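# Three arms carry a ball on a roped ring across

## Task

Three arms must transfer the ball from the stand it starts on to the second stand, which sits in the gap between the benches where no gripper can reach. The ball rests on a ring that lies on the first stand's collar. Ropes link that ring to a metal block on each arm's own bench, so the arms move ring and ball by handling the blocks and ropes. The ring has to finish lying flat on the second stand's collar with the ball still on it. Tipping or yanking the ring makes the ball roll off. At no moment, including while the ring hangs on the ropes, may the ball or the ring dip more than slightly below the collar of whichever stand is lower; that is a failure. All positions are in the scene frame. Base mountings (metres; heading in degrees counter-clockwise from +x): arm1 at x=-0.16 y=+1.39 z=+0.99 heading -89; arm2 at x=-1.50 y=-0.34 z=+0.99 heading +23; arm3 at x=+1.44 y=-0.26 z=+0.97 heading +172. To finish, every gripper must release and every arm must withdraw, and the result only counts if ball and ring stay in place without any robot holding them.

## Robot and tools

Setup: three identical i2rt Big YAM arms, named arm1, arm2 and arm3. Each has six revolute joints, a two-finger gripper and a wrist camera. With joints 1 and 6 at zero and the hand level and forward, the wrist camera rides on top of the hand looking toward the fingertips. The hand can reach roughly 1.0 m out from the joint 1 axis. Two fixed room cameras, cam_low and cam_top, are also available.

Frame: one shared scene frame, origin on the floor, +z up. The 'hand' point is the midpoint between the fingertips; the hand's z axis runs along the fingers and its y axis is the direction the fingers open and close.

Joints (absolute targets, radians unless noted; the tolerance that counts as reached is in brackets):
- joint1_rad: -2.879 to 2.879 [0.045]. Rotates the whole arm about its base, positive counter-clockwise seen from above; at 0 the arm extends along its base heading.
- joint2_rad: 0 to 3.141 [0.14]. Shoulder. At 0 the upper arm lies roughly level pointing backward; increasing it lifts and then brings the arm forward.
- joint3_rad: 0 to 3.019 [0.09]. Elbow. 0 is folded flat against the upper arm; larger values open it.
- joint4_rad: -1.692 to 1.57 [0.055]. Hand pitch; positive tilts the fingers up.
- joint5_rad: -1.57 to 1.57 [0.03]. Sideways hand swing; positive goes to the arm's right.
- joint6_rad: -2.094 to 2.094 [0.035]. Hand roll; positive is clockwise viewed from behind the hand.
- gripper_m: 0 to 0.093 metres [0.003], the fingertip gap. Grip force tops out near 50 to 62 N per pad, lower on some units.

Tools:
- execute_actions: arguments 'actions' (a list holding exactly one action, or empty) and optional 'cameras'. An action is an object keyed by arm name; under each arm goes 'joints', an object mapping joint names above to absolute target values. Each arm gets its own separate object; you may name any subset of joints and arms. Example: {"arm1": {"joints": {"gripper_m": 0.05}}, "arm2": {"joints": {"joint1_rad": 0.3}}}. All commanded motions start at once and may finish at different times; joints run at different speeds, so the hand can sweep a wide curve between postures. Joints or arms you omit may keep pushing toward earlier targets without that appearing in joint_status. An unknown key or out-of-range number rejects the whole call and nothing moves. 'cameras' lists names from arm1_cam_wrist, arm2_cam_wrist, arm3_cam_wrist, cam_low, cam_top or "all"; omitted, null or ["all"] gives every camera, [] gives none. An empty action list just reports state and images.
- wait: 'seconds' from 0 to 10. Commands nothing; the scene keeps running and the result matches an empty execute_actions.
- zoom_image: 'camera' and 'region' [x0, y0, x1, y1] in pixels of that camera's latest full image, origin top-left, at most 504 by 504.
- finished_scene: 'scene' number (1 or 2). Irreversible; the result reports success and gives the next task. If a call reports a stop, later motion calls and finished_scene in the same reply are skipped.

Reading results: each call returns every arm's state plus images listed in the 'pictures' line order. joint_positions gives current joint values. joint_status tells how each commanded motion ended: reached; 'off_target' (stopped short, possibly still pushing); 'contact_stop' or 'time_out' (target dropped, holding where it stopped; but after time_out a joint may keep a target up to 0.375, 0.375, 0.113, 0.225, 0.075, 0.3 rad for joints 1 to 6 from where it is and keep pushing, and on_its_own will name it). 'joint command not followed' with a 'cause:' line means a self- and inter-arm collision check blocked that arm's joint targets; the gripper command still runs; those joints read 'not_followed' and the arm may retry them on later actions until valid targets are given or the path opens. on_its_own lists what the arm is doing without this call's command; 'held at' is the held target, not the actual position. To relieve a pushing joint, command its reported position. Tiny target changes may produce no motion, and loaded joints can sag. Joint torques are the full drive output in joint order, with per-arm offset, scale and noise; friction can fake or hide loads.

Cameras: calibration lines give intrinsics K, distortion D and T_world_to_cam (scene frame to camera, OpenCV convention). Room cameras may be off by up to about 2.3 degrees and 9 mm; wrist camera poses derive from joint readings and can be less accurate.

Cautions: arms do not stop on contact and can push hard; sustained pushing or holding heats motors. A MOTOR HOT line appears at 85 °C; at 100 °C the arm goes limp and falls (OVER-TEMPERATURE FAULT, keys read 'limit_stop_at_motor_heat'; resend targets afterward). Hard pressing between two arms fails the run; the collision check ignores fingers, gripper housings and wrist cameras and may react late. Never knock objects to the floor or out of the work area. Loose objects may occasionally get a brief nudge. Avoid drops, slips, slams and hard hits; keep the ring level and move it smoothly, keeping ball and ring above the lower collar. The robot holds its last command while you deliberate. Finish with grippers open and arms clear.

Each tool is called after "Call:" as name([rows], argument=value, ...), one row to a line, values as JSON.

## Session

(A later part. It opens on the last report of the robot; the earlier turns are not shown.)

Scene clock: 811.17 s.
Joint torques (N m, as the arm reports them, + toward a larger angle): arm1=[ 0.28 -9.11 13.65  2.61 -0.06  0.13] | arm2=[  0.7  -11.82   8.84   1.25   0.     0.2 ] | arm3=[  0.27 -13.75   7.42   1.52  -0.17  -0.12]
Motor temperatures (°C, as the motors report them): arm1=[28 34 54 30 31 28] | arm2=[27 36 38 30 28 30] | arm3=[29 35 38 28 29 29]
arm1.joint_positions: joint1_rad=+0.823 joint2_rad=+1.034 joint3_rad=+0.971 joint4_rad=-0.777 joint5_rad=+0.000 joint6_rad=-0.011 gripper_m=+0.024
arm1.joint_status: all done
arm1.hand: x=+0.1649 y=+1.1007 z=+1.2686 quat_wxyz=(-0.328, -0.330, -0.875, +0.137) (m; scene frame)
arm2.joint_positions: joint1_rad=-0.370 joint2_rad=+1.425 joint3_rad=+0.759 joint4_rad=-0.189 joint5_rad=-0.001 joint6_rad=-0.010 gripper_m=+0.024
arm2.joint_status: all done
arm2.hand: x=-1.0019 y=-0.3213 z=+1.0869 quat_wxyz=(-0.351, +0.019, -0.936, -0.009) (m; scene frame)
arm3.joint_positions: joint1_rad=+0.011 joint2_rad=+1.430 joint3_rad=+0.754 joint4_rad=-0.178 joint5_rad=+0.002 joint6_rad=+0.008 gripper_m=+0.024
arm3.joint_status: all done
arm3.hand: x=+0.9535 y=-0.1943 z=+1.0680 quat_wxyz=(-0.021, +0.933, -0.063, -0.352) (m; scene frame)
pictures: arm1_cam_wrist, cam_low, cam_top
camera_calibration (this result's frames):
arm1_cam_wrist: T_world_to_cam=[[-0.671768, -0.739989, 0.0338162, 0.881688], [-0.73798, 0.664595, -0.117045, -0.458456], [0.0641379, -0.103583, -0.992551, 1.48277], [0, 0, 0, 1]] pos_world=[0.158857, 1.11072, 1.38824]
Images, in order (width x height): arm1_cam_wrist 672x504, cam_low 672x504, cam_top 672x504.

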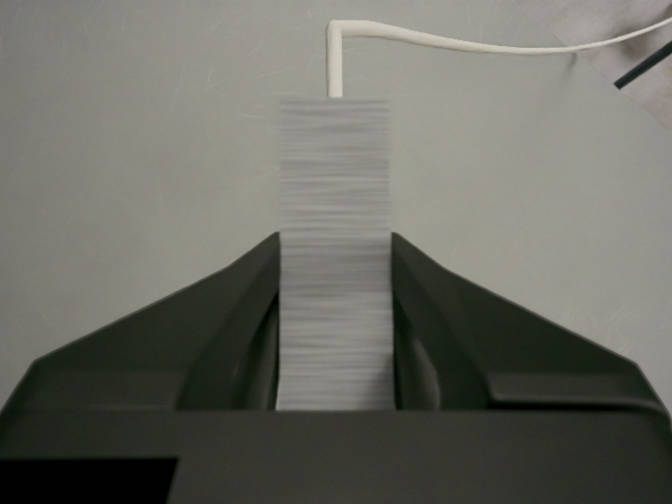

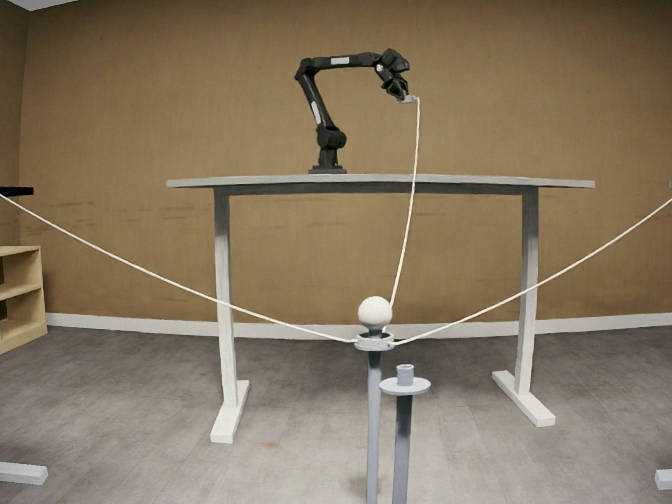

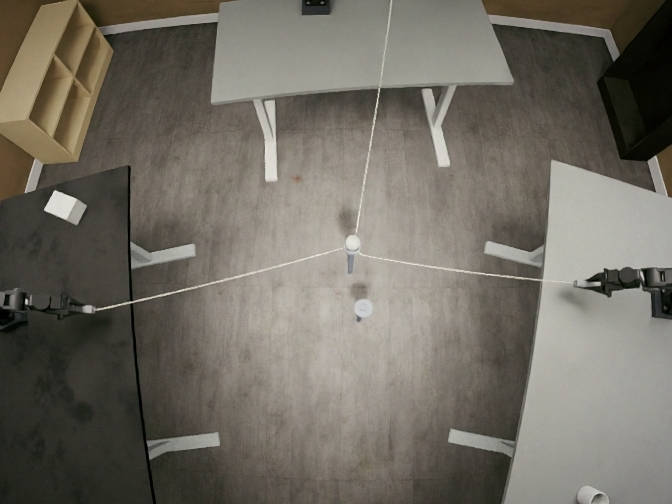

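Call:
execute_actions([
  {"arm1": {"joints": {"joint2_rad": 0.988}}},
], cameras=["cam_low", "arm1_cam_wrist"])

Call:
zoom_image(camera="cam_low", region=[325, 280, 435, 370])

Scene clock: 821.37 s.
Joint torques (N m, as the arm reports them, + toward a larger angle): arm1=[ 0.23 -9.14 13.7   2.64 -0.05  0.12] | arm2=[  0.29 -11.92   8.8    1.26  -0.02   0.2 ] | arm3=[  0.65 -13.73   7.32   1.43  -0.17  -0.13]
Motor temperatures (°C, as the motors report them): arm1=[28 34 52 30 31 28] | arm2=[27 36 38 30 28 30] | arm3=[29 35 39 28 29 29]
arm1.joint_positions: joint1_rad=+0.823 joint2_rad=+1.008 joint3_rad=+0.971 joint4_rad=-0.777 joint5_rad=+0.000 joint6_rad=-0.011 gripper_m=+0.024
arm1.joint_status: all done
arm1.hand: x=+0.1620 y=+1.1035 z=+1.2792 quat_wxyz=(-0.339, -0.328, -0.870, +0.141) (m; scene frame)
arm2.joint_positions: joint1_rad=-0.370 joint2_rad=+1.425 joint3_rad=+0.759 joint4_rad=-0.189 joint5_rad=-0.001 joint6_rad=-0.010 gripper_m=+0.024
arm2.joint_status: not commanded
arm2.hand: x=-1.0019 y=-0.3213 z=+1.0869 quat_wxyz=(-0.351, +0.019, -0.936, -0.009) (m; scene frame)
arm3.joint_positions: joint1_rad=+0.011 joint2_rad=+1.430 joint3_rad=+0.754 joint4_rad=-0.178 joint5_rad=+0.002 joint6_rad=+0.008 gripper_m=+0.024
arm3.joint_status: not commanded
arm3.hand: x=+0.9535 y=-0.1943 z=+1.0680 quat_wxyz=(-0.021, +0.933, -0.063, -0.352) (m; scene frame)
pictures: arm1_cam_wrist, cam_low
camera_calibration (this result's frames):
arm1_cam_wrist: T_world_to_cam=[[-0.672122, -0.739667, 0.0338341, 0.881175], [-0.735752, 0.662034, -0.142761, -0.425886], [0.0831965, -0.120846, -0.989179, 1.50542], [0, 0, 0, 1]] pos_world=[0.153666, 1.11565, 1.39851]
Images, in order (width x height): arm1_cam_wrist 672x504, cam_low 672x504.

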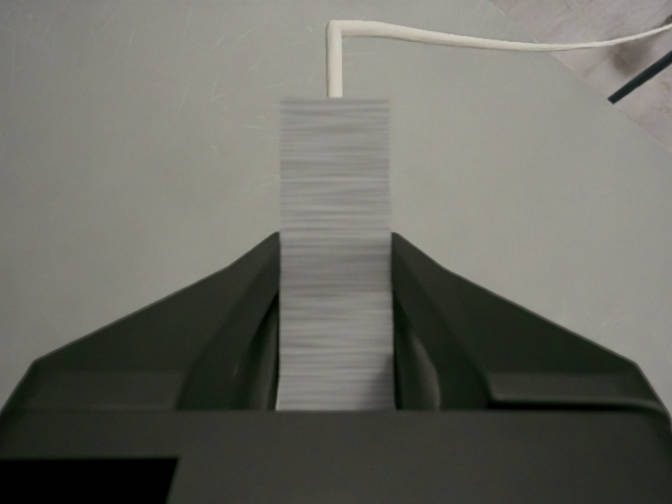

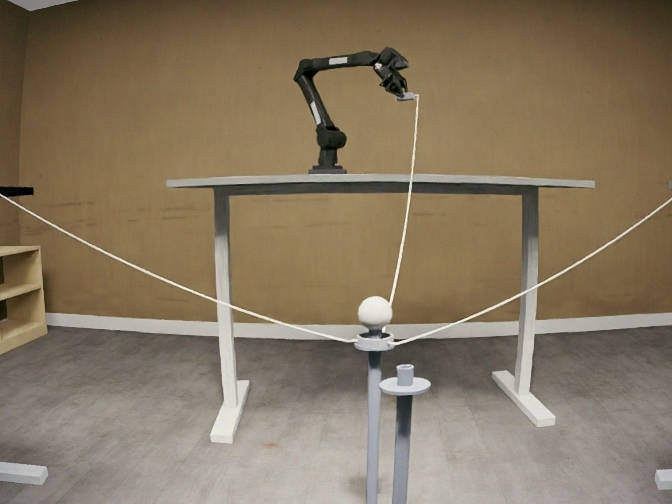

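Region (325, 280, 435, 370) of cam_low's 672x504 image, scaled by 4.582, with more detail than that image has; it fills the top 412 rows of this view, and the rest is white.

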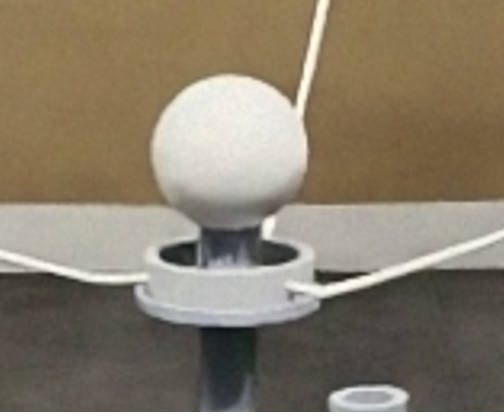

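Call:
execute_actions(actions=[])

Scene clock: 863.60 s.
Joint torques (N m, as the arm reports them, + toward a larger angle): arm1=[ 0.15 -9.13 13.71  2.66 -0.06  0.13] | arm2=[  0.51 -11.98   8.78   1.11  -0.01   0.18] | arm3=[  1.32 -13.84   7.38   1.33  -0.17  -0.12]
Motor temperatures (°C, as the motors report them): arm1=[28 34 51 30 31 28] | arm2=[27 36 38 30 28 30] | arm3=[29 35 39 28 29 29]
arm1.joint_positions: joint1_rad=+0.823 joint2_rad=+1.008 joint3_rad=+0.971 joint4_rad=-0.777 joint5_rad=+0.000 joint6_rad=-0.011 gripper_m=+0.024
arm1.joint_status: all done
arm1.hand: x=+0.1620 y=+1.1035 z=+1.2792 quat_wxyz=(-0.339, -0.328, -0.870, +0.141) (m; scene frame)
arm2.joint_positions: joint1_rad=-0.370 joint2_rad=+1.425 joint3_rad=+0.759 joint4_rad=-0.189 joint5_rad=-0.001 joint6_rad=-0.010 gripper_m=+0.024
arm2.joint_status: not commanded
arm2.hand: x=-1.0019 y=-0.3213 z=+1.0869 quat_wxyz=(-0.351, +0.019, -0.936, -0.009) (m; scene frame)
arm3.joint_positions: joint1_rad=+0.011 joint2_rad=+1.430 joint3_rad=+0.754 joint4_rad=-0.178 joint5_rad=+0.002 joint6_rad=+0.008 gripper_m=+0.024
arm3.joint_status: not commanded
arm3.hand: x=+0.9535 y=-0.1943 z=+1.0680 quat_wxyz=(-0.021, +0.933, -0.063, -0.352) (m; scene frame)
pictures: arm1_cam_wrist, arm2_cam_wrist, arm3_cam_wrist, cam_low, cam_top
camera_calibration (this result's frames):
arm1_cam_wrist: T_world_to_cam=[[-0.672122, -0.739667, 0.0338341, 0.881175], [-0.735752, 0.662034, -0.142761, -0.425886], [0.0831965, -0.120846, -0.989179, 1.50542], [0, 0, 0, 1]] pos_world=[0.153666, 1.11565, 1.39851]
arm2_cam_wrist: T_world_to_cam=[[0.0262706, -0.999654, -0.00147985, -0.297865], [-0.996909, -0.0260888, -0.0741003, -0.928133], [0.0740361, 0.00342194, -0.99725, 1.28162], [0, 0, 0, 1]] pos_world=[-1.01233, -0.326361, 1.20888]
arm3_cam_wrist: T_world_to_cam=[[0.14016, 0.989958, 0.0183708, 0.0354673], [0.984068, -0.137228, -0.113041, -0.836161], [-0.109384, 0.0339219, -0.993421, 1.29964], [0, 0, 0, 1]] pos_world=[0.960029, -0.193942, 1.19592]
Images, in order (width x height): arm1_cam_wrist 672x504, arm2_cam_wrist 672x504, arm3_cam_wrist 672x504, cam_low 672x504, cam_top 672x504.

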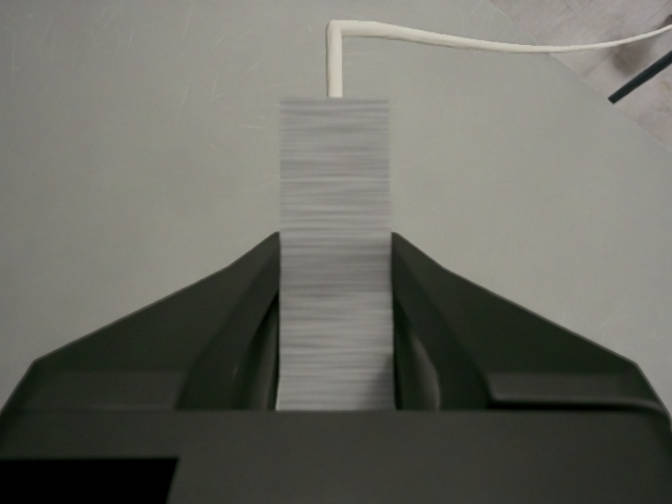

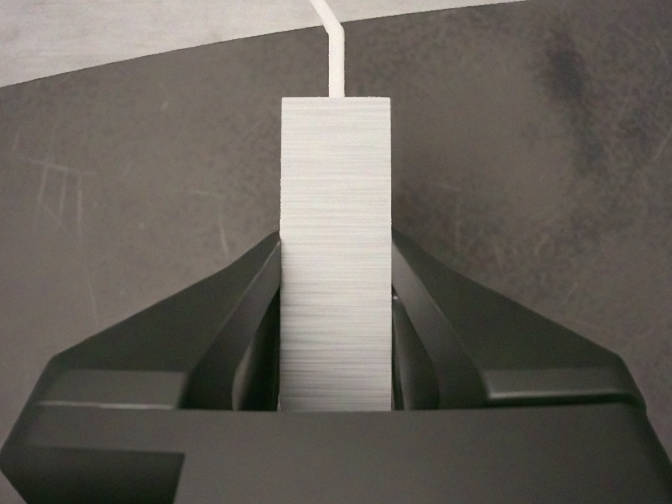

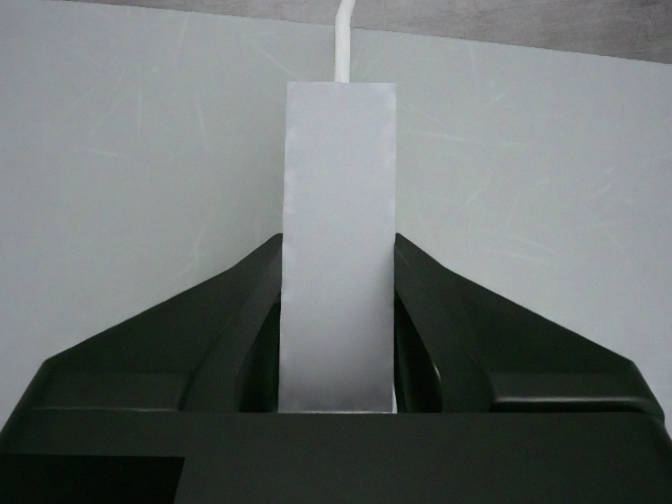

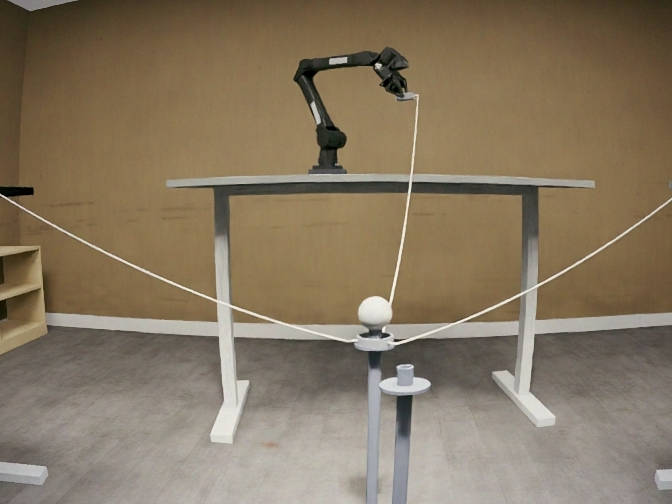

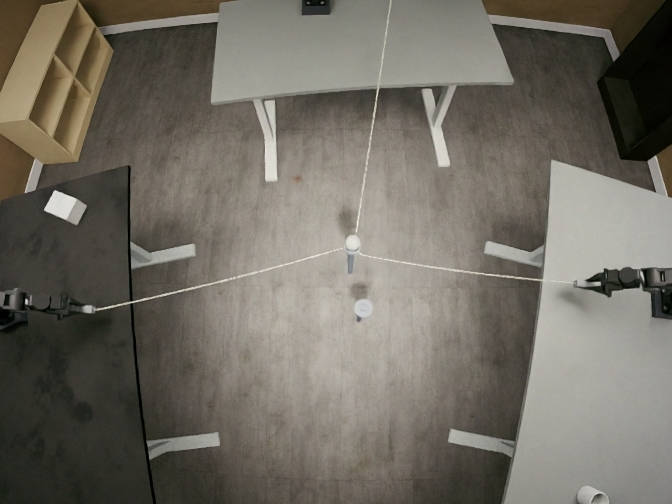

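Call:
execute_actions([
  {"arm1":{"joints":{"joint1_rad":0.852}},"arm2":{"joints":{"joint2_rad":1.400,"joint3_rad":0.750}},"arm3":{"joints":{"joint2_rad":1.384,"joint3_rad":0.750}}},
], cameras=["cam_low","cam_top","arm1_cam_wrist"])

Call:
zoom_image(camera="cam_low", region=[315, 270, 455, 410])

Scene clock: 884.00 s.
Joint torques (N m, as the arm reports them, + toward a larger angle): arm1=[ 0.87 -9.1  13.7   2.63 -0.05  0.13] | arm2=[  0.49 -12.23   8.53   1.28  -0.01   0.19] | arm3=[  0.42 -14.62   7.13   1.49  -0.15  -0.12]
Motor temperatures (°C, as the motors report them): arm1=[28 34 51 30 31 28] | arm2=[27 36 38 30 28 30] | arm3=[29 35 39 28 29 29]
arm1.joint_positions: joint1_rad=+0.846 joint2_rad=+1.008 joint3_rad=+0.971 joint4_rad=-0.777 joint5_rad=+0.000 joint6_rad=-0.011 gripper_m=+0.024
arm1.joint_status: all done
arm1.hand: x=+0.1686 y=+1.1108 z=+1.2790 quat_wxyz=(-0.341, -0.318, -0.874, +0.137) (m; scene frame)
arm2.joint_positions: joint1_rad=-0.370 joint2_rad=+1.417 joint3_rad=+0.751 joint4_rad=-0.189 joint5_rad=-0.001 joint6_rad=-0.010 gripper_m=+0.024
arm2.joint_status: all done
arm2.hand: x=-1.0050 y=-0.3214 z=+1.0872 quat_wxyz=(-0.351, +0.019, -0.936, -0.009) (m; scene frame)
arm3.joint_positions: joint1_rad=+0.011 joint2_rad=+1.419 joint3_rad=+0.746 joint4_rad=-0.178 joint5_rad=+0.002 joint6_rad=+0.008 gripper_m=+0.024
arm3.joint_status: all done
arm3.hand: x=+0.9565 y=-0.1947 z=+1.0693 quat_wxyz=(-0.021, +0.933, -0.063, -0.354) (m; scene frame)
pictures: arm1_cam_wrist, cam_low, cam_top
camera_calibration (this result's frames):
arm1_cam_wrist: T_world_to_cam=[[-0.655013, -0.754865, 0.0337194, 0.905109], [-0.750736, 0.645069, -0.142415, -0.405029], [0.0857526, -0.118598, -0.989233, 1.50275], [0, 0, 0, 1]] pos_world=[0.159924, 1.12273, 1.39837]
Images, in order (width x height): arm1_cam_wrist 672x504, cam_low 672x504, cam_top 672x504.

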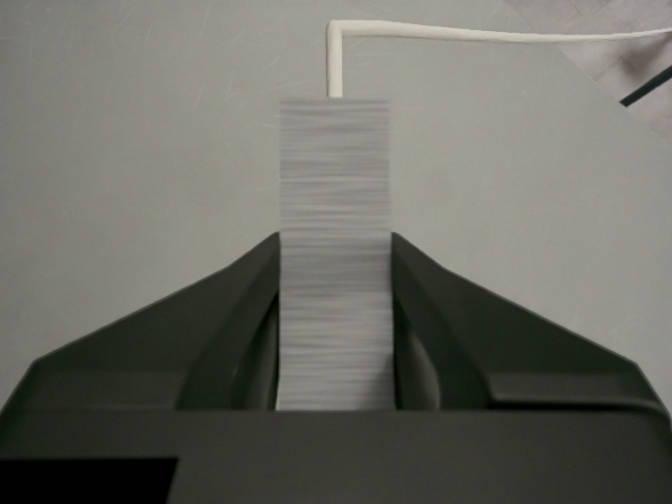

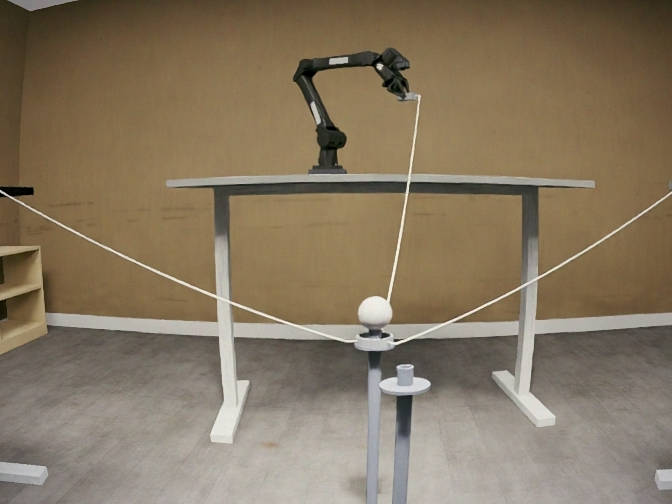

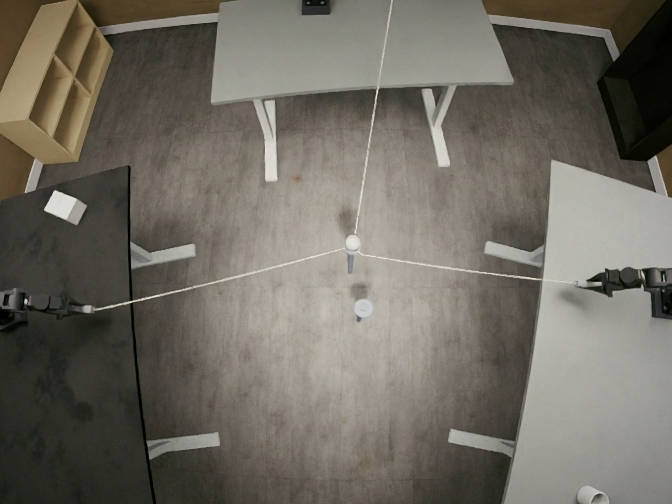

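Region (315, 270, 455, 410) of cam_low's 672x504 image, scaled by 3.600, with more detail than that image has.

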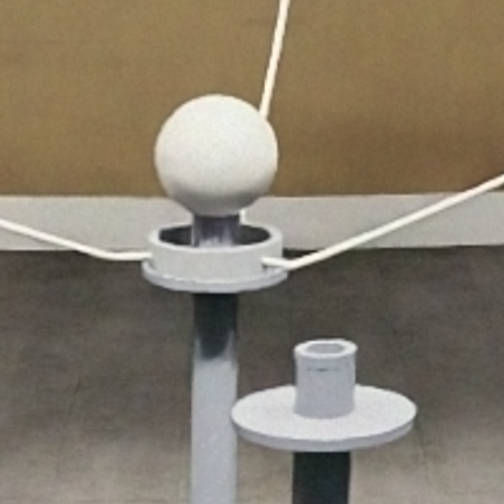

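Call:
execute_actions([
  {"arm1":{"joints":{"joint1_rad":0.875}},"arm2":{"joints":{"joint2_rad":1.385,"joint3_rad":0.740}},"arm3":{"joints":{"joint2_rad":1.366,"joint3_rad":0.740}}},
], cameras=["cam_low","cam_top","arm1_cam_wrist"])

Call:
zoom_image(camera="cam_low", region=[315, 270, 455, 410])

Scene clock: 893.47 s.
Joint torques (N m, as the arm reports them, + toward a larger angle): arm1=[ 1.18 -9.32 13.73  2.62 -0.1   0.1 ] | arm2=[  0.63 -12.45   8.39   1.2    0.02   0.21] | arm3=[  0.51 -15.09   7.24   1.41  -0.16  -0.09]
Motor temperatures (°C, as the motors report them): arm1=[28 34 52 30 31 28] | arm2=[27 36 38 30 28 30] | arm3=[29 35 39 28 29 29]
arm1.joint_positions: joint1_rad=+0.865 joint2_rad=+1.008 joint3_rad=+0.971 joint4_rad=-0.777 joint5_rad=+0.001 joint6_rad=-0.010 gripper_m=+0.024
arm1.joint_status: all done
arm1.hand: x=+0.1738 y=+1.1169 z=+1.2789 quat_wxyz=(-0.342, -0.310, -0.877, +0.134) (m; scene frame)
arm2.joint_positions: joint1_rad=-0.370 joint2_rad=+1.402 joint3_rad=+0.742 joint4_rad=-0.189 joint5_rad=-0.001 joint6_rad=-0.010 gripper_m=+0.024
arm2.joint_status: all done
arm2.hand: x=-1.0085 y=-0.3215 z=+1.0896 quat_wxyz=(-0.353, +0.019, -0.935, -0.009) (m; scene frame)
arm3.joint_positions: joint1_rad=+0.011 joint2_rad=+1.402 joint3_rad=+0.736 joint4_rad=-0.178 joint5_rad=+0.002 joint6_rad=+0.008 gripper_m=+0.024
arm3.joint_status: all done
arm3.hand: x=+0.9600 y=-0.1951 z=+1.0729 quat_wxyz=(-0.021, +0.932, -0.063, -0.357) (m; scene frame)
pictures: arm1_cam_wrist, cam_low, cam_top
camera_calibration (this result's frames):
arm1_cam_wrist: T_world_to_cam=[[-0.641758, -0.766191, 0.0331327, 0.924234], [-0.761844, 0.63197, -0.142155, -0.388841], [0.0879791, -0.116471, -0.98929, 1.50022], [0, 0, 0, 1]] pos_world=[0.164911, 1.12861, 1.39825]
Images, in order (width x height): arm1_cam_wrist 672x504, cam_low 672x504, cam_top 672x504.

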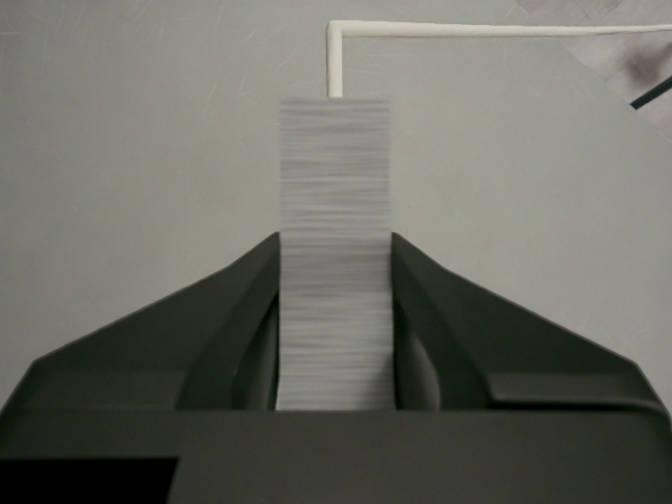

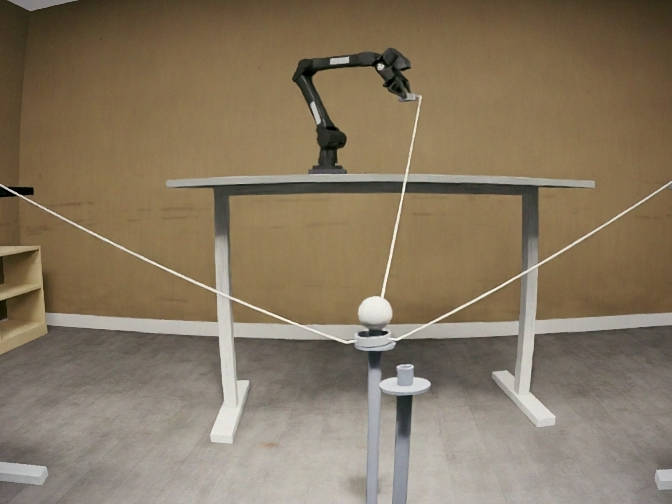

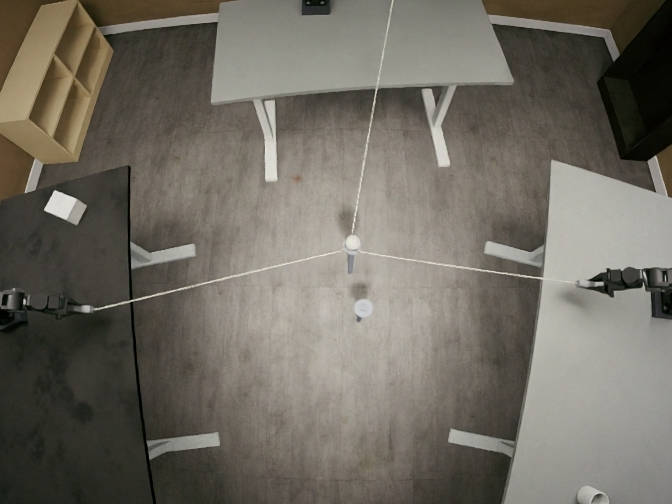

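Region (315, 270, 455, 410) of cam_low's 672x504 image, scaled by 3.600, with more detail than that image has.

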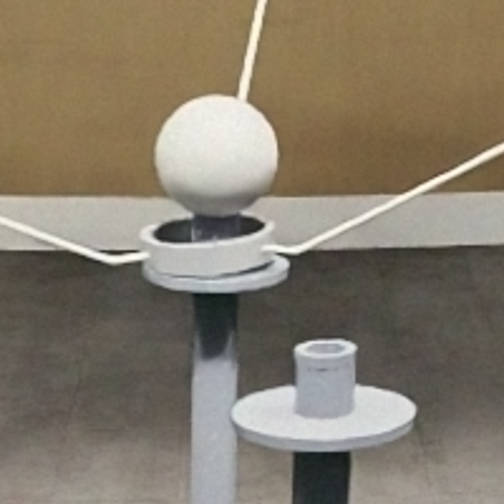

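Call:
execute_actions(actions=[], cameras=["cam_low","cam_top"])

Call:
zoom_image(camera="cam_low", region=[325, 280, 425, 380])

Call:
zoom_image(camera="cam_top", region=[322, 215, 382, 275])

Scene clock: 900.53 s.
Joint torques (N m, as the arm reports them, + toward a larger angle): arm1=[ 1.25 -9.33 13.68  2.65 -0.1   0.11] | arm2=[  0.59 -12.73   8.47   1.23  -0.02   0.2 ] | arm3=[  0.9  -14.8    7.19   1.35  -0.16  -0.13]
Motor temperatures (°C, as the motors report them): arm1=[28 34 52 30 31 28] | arm2=[27 36 38 30 28 30] | arm3=[29 35 39 28 29 29]
arm1.joint_positions: joint1_rad=+0.865 joint2_rad=+1.008 joint3_rad=+0.971 joint4_rad=-0.777 joint5_rad=+0.001 joint6_rad=-0.010 gripper_m=+0.024
arm1.joint_status: all done
arm1.hand: x=+0.1737 y=+1.1169 z=+1.2789 quat_wxyz=(-0.342, -0.310, -0.877, +0.134) (m; scene frame)
arm2.joint_positions: joint1_rad=-0.370 joint2_rad=+1.402 joint3_rad=+0.742 joint4_rad=-0.189 joint5_rad=-0.001 joint6_rad=-0.010 gripper_m=+0.024
arm2.joint_status: all done
arm2.hand: x=-1.0085 y=-0.3215 z=+1.0896 quat_wxyz=(-0.353, +0.019, -0.935, -0.009) (m; scene frame)
arm3.joint_positions: joint1_rad=+0.011 joint2_rad=+1.402 joint3_rad=+0.736 joint4_rad=-0.178 joint5_rad=+0.002 joint6_rad=+0.008 gripper_m=+0.024
arm3.joint_status: all done
arm3.hand: x=+0.9600 y=-0.1951 z=+1.0729 quat_wxyz=(-0.021, +0.932, -0.063, -0.357) (m; scene frame)
pictures: cam_low, cam_top
Images, in order (width x height): cam_low 672x504, cam_top 672x504.

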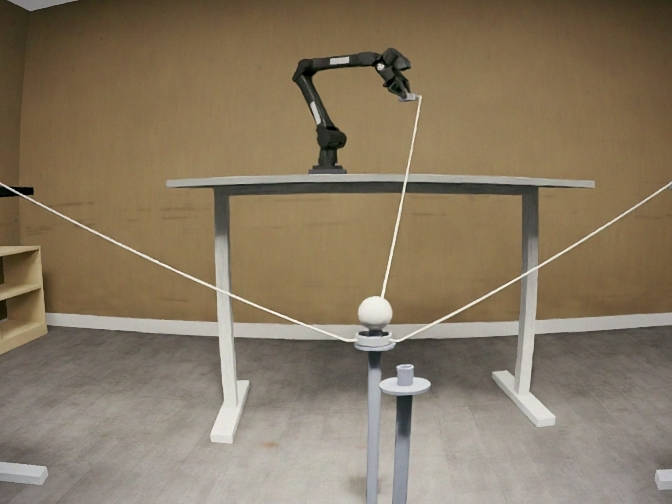

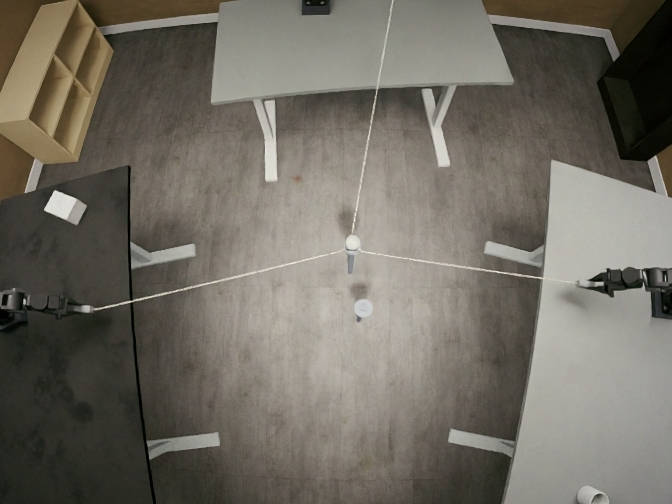

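Region (325, 280, 425, 380) of cam_low's 672x504 image, scaled by 5.040, with more detail than that image has.

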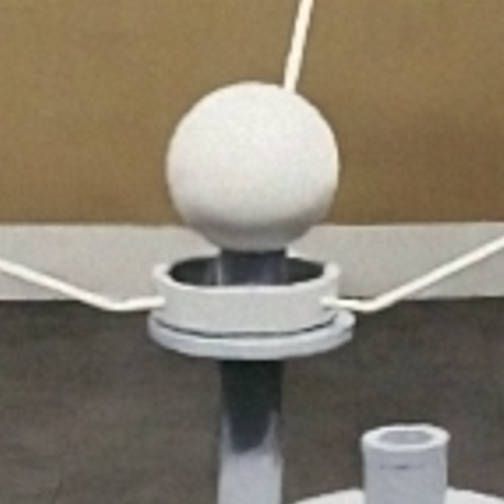

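Region (322, 215, 382, 275) of cam_top's 672x504 image, scaled by 8.400, with more detail than that image has.

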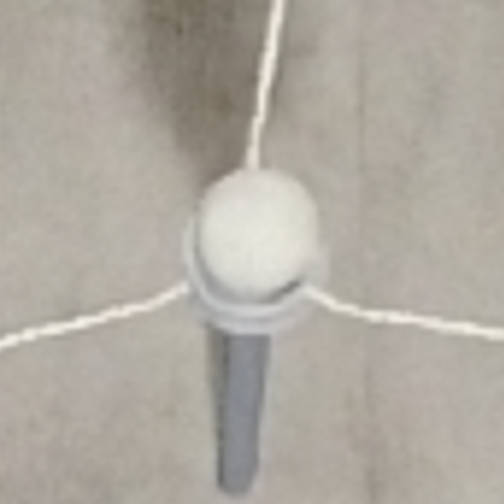

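Call:
execute_actions([
  {"arm1":{"joints":{"joint1_rad":0.900}},"arm2":{"joints":{"joint2_rad":1.364,"joint3_rad":0.727}},"arm3":{"joints":{"joint2_rad":1.337,"joint3_rad":0.723}}},
], cameras=[])

Call:
wait(seconds=2)

Call:
zoom_image(camera="cam_low", region=[325, 280, 425, 380])

Call:
zoom_image(camera="cam_top", region=[322, 215, 382, 275])

Scene clock: 929.03 s.
Joint torques (N m, as the arm reports them, + toward a larger angle): arm1=[ 1.1  -9.17 13.7   2.63 -0.14  0.11] | arm2=[  0.37 -12.38   8.58   1.22  -0.02   0.2 ] | arm3=[  0.23 -13.59   7.26   1.34  -0.14  -0.1 ]
Motor temperatures (°C, as the motors report them): arm1=[28 33 52 30 31 28] | arm2=[27 36 38 30 28 30] | arm3=[29 35 39 28 29 29]
arm1.joint_positions: joint1_rad=+0.891 joint2_rad=+1.008 joint3_rad=+0.971 joint4_rad=-0.777 joint5_rad=+0.002 joint6_rad=-0.010 gripper_m=+0.024
arm1.joint_status: all done
arm1.hand: x=+0.1807 y=+1.1255 z=+1.2787 quat_wxyz=(-0.343, -0.299, -0.881, +0.130) (m; scene frame)
arm2.joint_positions: joint1_rad=-0.370 joint2_rad=+1.380 joint3_rad=+0.728 joint4_rad=-0.189 joint5_rad=-0.001 joint6_rad=-0.010 gripper_m=+0.024
arm2.joint_status: all done
arm2.hand: x=-1.0135 y=-0.3217 z=+1.0937 quat_wxyz=(-0.357, +0.019, -0.934, -0.009) (m; scene frame)
arm3.joint_positions: joint1_rad=+0.011 joint2_rad=+1.370 joint3_rad=+0.717 joint4_rad=-0.178 joint5_rad=+0.002 joint6_rad=+0.008 gripper_m=+0.024
arm3.joint_status: all done
arm3.hand: x=+0.9666 y=-0.1960 z=+1.0790 quat_wxyz=(-0.022, +0.929, -0.063, -0.364) (m; scene frame)
pictures: none
No camera images: the call's "cameras" was empty. Leave "cameras" out to get every camera's image.

Scene clock: 931.03 s.
Joint torques (N m, as the arm reports them, + toward a larger angle): arm1=[ 1.19 -9.15 13.68  2.64 -0.14  0.1 ] | arm2=[  0.6  -12.15   8.52   1.25  -0.02   0.21] | arm3=[ -0.04 -13.97   7.36   1.41  -0.13  -0.09]
Motor temperatures (°C, as the motors report them): arm1=[28 33 52 30 31 28] | arm2=[27 36 38 30 28 30] | arm3=[29 35 39 28 29 29]
arm1.joint_positions: joint1_rad=+0.891 joint2_rad=+1.008 joint3_rad=+0.971 joint4_rad=-0.777 joint5_rad=+0.002 joint6_rad=-0.010 gripper_m=+0.024
arm1.joint_status: all done
arm1.hand: x=+0.1807 y=+1.1255 z=+1.2787 quat_wxyz=(-0.343, -0.299, -0.881, +0.130) (m; scene frame)
arm2.joint_positions: joint1_rad=-0.370 joint2_rad=+1.380 joint3_rad=+0.728 joint4_rad=-0.189 joint5_rad=-0.001 joint6_rad=-0.010 gripper_m=+0.024
arm2.joint_status: all done
arm2.hand: x=-1.0135 y=-0.3217 z=+1.0937 quat_wxyz=(-0.357, +0.019, -0.934, -0.009) (m; scene frame)
arm3.joint_positions: joint1_rad=+0.011 joint2_rad=+1.370 joint3_rad=+0.717 joint4_rad=-0.178 joint5_rad=+0.002 joint6_rad=+0.008 gripper_m=+0.024
arm3.joint_status: all done
arm3.hand: x=+0.9666 y=-0.1960 z=+1.0790 quat_wxyz=(-0.022, +0.929, -0.063, -0.364) (m; scene frame)
wait: 2.00 s; at rest by 0.27 s
pictures: arm1_cam_wrist, arm2_cam_wrist, arm3_cam_wrist, cam_low, cam_top
camera_calibration (this result's frames):
arm1_cam_wrist: T_world_to_cam=[[-0.622382, -0.781982, 0.0338378, 0.948597], [-0.777506, 0.612685, -0.14178, -0.364896], [0.0901377, -0.114551, -0.98932, 1.49792], [0, 0, 0, 1]] pos_world=[0.171662, 1.13694, 1.39809]
arm2_cam_wrist: T_world_to_cam=[[0.0261596, -0.999657, -0.00157622, -0.298005], [-0.995768, -0.0259188, -0.0881673, -0.922571], [0.0880962, 0.00387597, -0.996104, 1.30232], [0, 0, 0, 1]] pos_world=[-1.0256, -0.326862, 1.21544]
arm3_cam_wrist: T_world_to_cam=[[0.140621, 0.989899, 0.0180372, 0.0349687], [0.981136, -0.136888, -0.136505, -0.819789], [-0.132657, 0.0368923, -0.990475, 1.33202], [0, 0, 0, 1]] pos_world=[0.976109, -0.195976, 1.2068]
Images, in order (width x height): arm1_cam_wrist 672x504, arm2_cam_wrist 672x504, arm3_cam_wrist 672x504, cam_low 672x504, cam_top 672x504.

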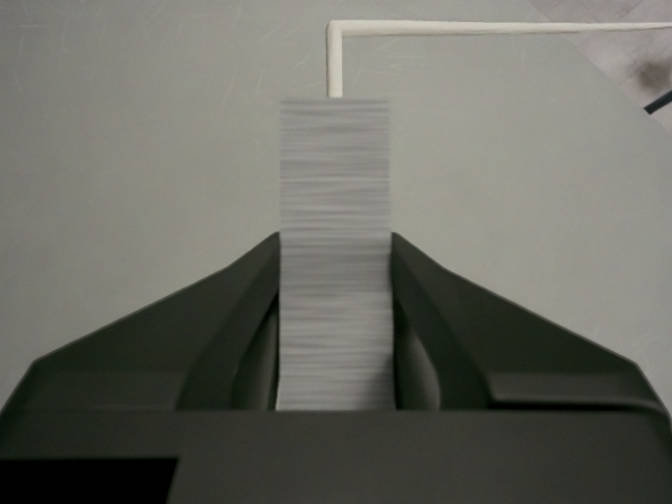

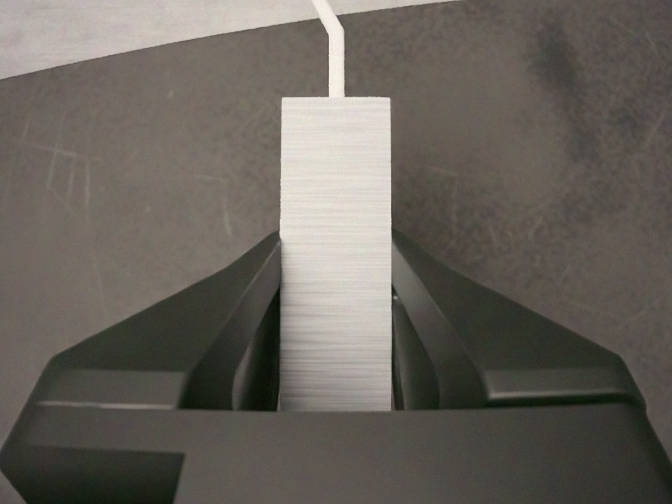

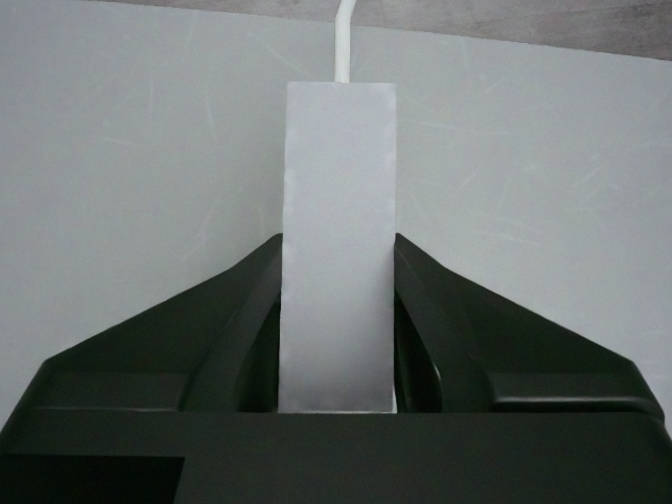

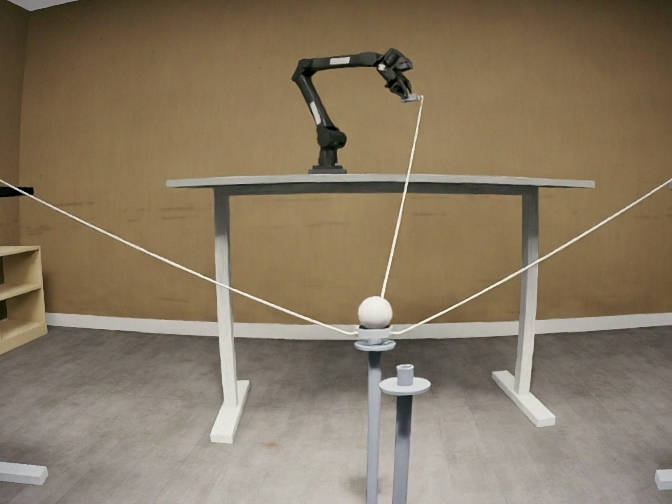

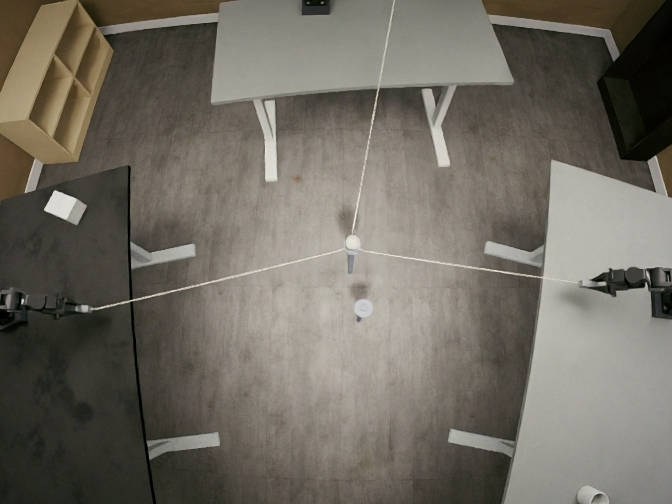

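Region (325, 280, 425, 380) of cam_low's 672x504 image, scaled by 5.040, with more detail than that image has.

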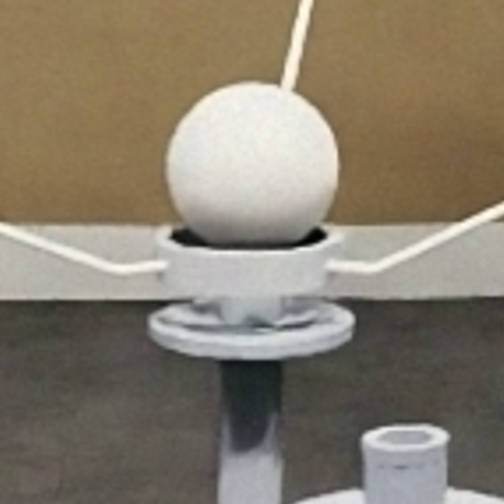

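Region (322, 215, 382, 275) of cam_top's 672x504 image, scaled by 8.400, with more detail than that image has.

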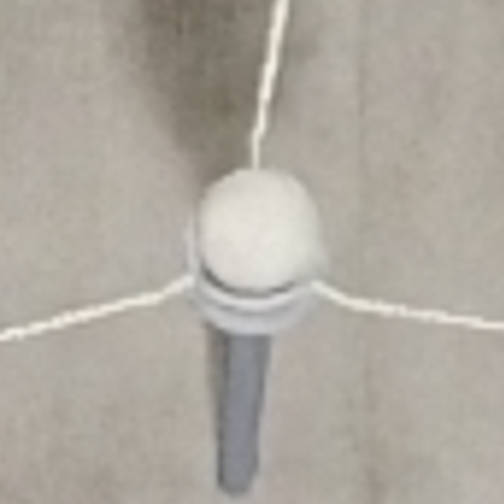

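Call:
execute_actions([
  {"arm1":{"joints":{"joint1_rad":0.921}},"arm2":{"joints":{"joint2_rad":1.342,"joint3_rad":0.713}},"arm3":{"joints":{"joint2_rad":1.309,"joint3_rad":0.707}}},
], cameras=["cam_low","cam_top"])

Call:
zoom_image(camera="cam_low", region=[325, 280, 425, 380])

Call:
zoom_image(camera="cam_top", region=[322, 215, 382, 275])

Scene clock: 954.43 s.
Joint torques (N m, as the arm reports them, + toward a larger angle): arm1=[ 1.24 -9.2  13.71  2.63 -0.15  0.11] | arm2=[  0.36 -12.24   8.59   1.19   0.     0.2 ] | arm3=[  0.44 -13.83   7.24   1.47  -0.18  -0.14]
Motor temperatures (°C, as the motors report them): arm1=[28 33 52 30 31 28] | arm2=[27 36 38 30 28 30] | arm3=[29 35 39 28 29 29]
arm1.joint_positions: joint1_rad=+0.910 joint2_rad=+1.008 joint3_rad=+0.971 joint4_rad=-0.777 joint5_rad=+0.003 joint6_rad=-0.009 gripper_m=+0.024
arm1.joint_status: all done
arm1.hand: x=+0.1857 y=+1.1318 z=+1.2786 quat_wxyz=(-0.344, -0.291, -0.883, +0.127) (m; scene frame)
arm2.joint_positions: joint1_rad=-0.370 joint2_rad=+1.359 joint3_rad=+0.714 joint4_rad=-0.189 joint5_rad=-0.001 joint6_rad=-0.010 gripper_m=+0.024
arm2.joint_status: all done
arm2.hand: x=-1.0186 y=-0.3219 z=+1.0970 quat_wxyz=(-0.361, +0.019, -0.932, -0.009) (m; scene frame)
arm3.joint_positions: joint1_rad=+0.011 joint2_rad=+1.342 joint3_rad=+0.702 joint4_rad=-0.178 joint5_rad=+0.002 joint6_rad=+0.008 gripper_m=+0.024
arm3.joint_status: all done
arm3.hand: x=+0.9723 y=-0.1967 z=+1.0845 quat_wxyz=(-0.022, +0.927, -0.063, -0.369) (m; scene frame)
pictures: cam_low, cam_top
Images, in order (width x height): cam_low 672x504, cam_top 672x504.

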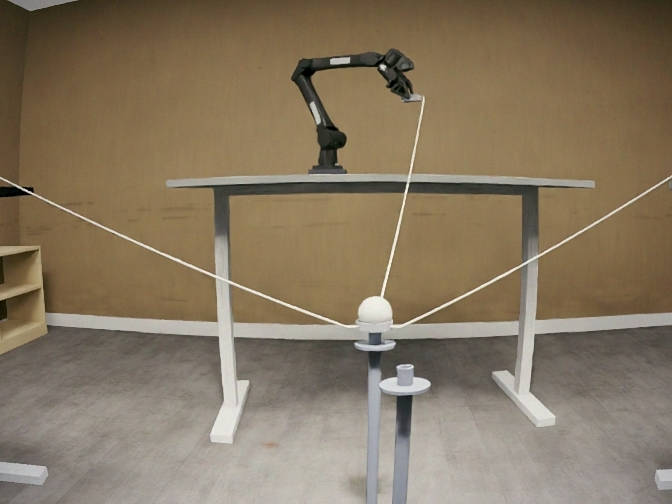

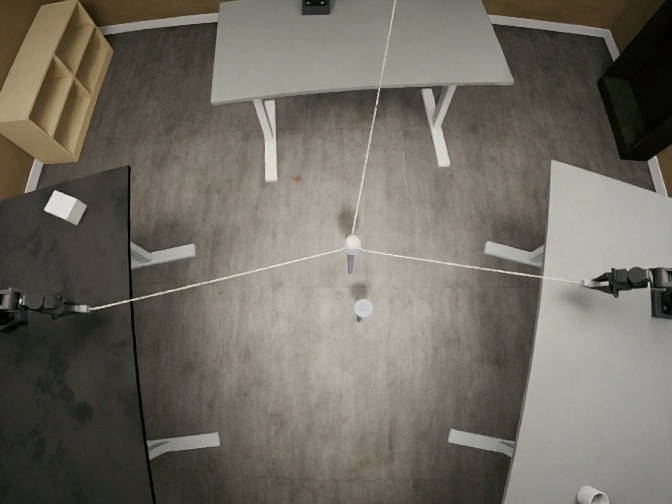

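Region (325, 280, 425, 380) of cam_low's 672x504 image, scaled by 5.040, with more detail than that image has.

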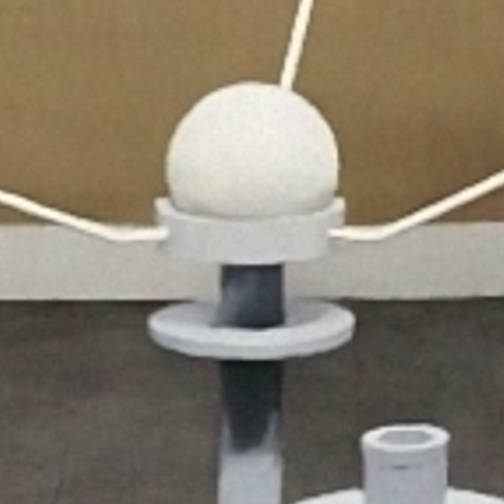

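Region (322, 215, 382, 275) of cam_top's 672x504 image, scaled by 8.400, with more detail than that image has.

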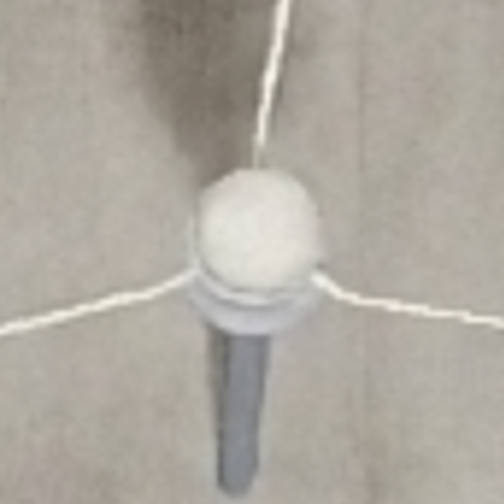

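Call:
execute_actions([
  {"arm1":{"joints":{"joint1_rad":0.946}},"arm2":{"joints":{"joint2_rad":1.320,"joint3_rad":0.699}},"arm3":{"joints":{"joint2_rad":1.283,"joint3_rad":0.692}}},
], cameras=["cam_low","cam_top"])

Call:
zoom_image(camera="cam_low", region=[325, 270, 425, 370])

Call:
zoom_image(camera="cam_top", region=[322, 215, 382, 275])

Scene clock: 963.47 s.
Joint torques (N m, as the arm reports them, + toward a larger angle): arm1=[ 1.54 -9.26 13.71  2.6  -0.24  0.06] | arm2=[  0.3  -11.84   8.48   1.28   0.02   0.2 ] | arm3=[ -0.05 -13.7    7.47   1.47  -0.17  -0.1 ]
Motor temperatures (°C, as the motors report them): arm1=[28 33 52 30 31 28] | arm2=[27 36 38 30 28 30] | arm3=[29 34 39 28 29 29]
arm1.joint_positions: joint1_rad=+0.931 joint2_rad=+1.008 joint3_rad=+0.971 joint4_rad=-0.777 joint5_rad=+0.006 joint6_rad=-0.006 gripper_m=+0.024
arm1.joint_status: all done
arm1.hand: x=+0.1909 y=+1.1387 z=+1.2785 quat_wxyz=(-0.345, -0.283, -0.886, +0.124) (m; scene frame)
arm2.joint_positions: joint1_rad=-0.370 joint2_rad=+1.340 joint3_rad=+0.702 joint4_rad=-0.189 joint5_rad=-0.002 joint6_rad=-0.010 gripper_m=+0.024
arm2.joint_status: all done
arm2.hand: x=-1.0234 y=-0.3220 z=+1.0996 quat_wxyz=(-0.364, +0.019, -0.931, -0.009) (m; scene frame)
arm3.joint_positions: joint1_rad=+0.011 joint2_rad=+1.320 joint3_rad=+0.688 joint4_rad=-0.178 joint5_rad=+0.002 joint6_rad=+0.008 gripper_m=+0.024
arm3.joint_status: all done
arm3.hand: x=+0.9775 y=-0.1973 z=+1.0876 quat_wxyz=(-0.022, +0.925, -0.063, -0.373) (m; scene frame)
pictures: cam_low, cam_top
Images, in order (width x height): cam_low 672x504, cam_top 672x504.

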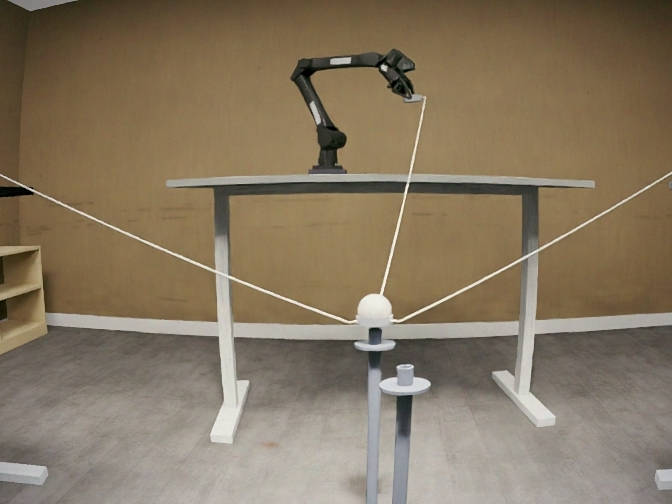

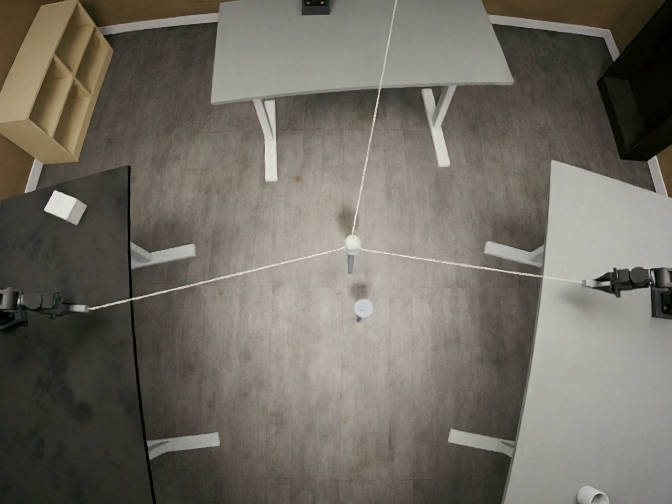

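Region (325, 270, 425, 370) of cam_low's 672x504 image, scaled by 5.040, with more detail than that image has.

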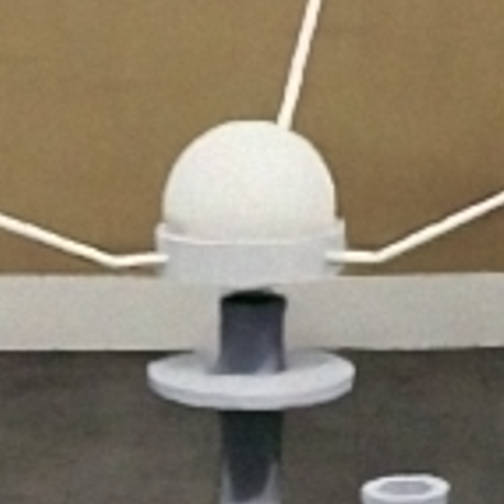

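Region (322, 215, 382, 275) of cam_top's 672x504 image, scaled by 8.400, with more detail than that image has.

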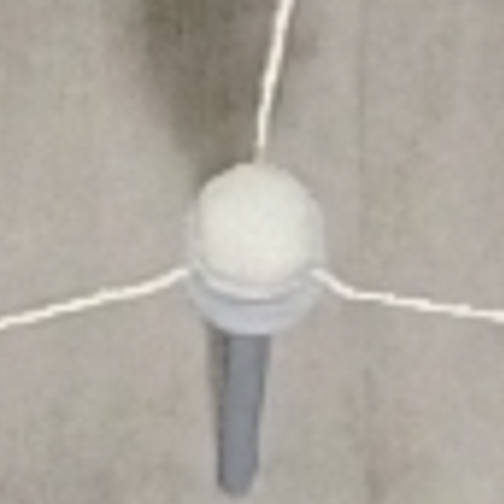

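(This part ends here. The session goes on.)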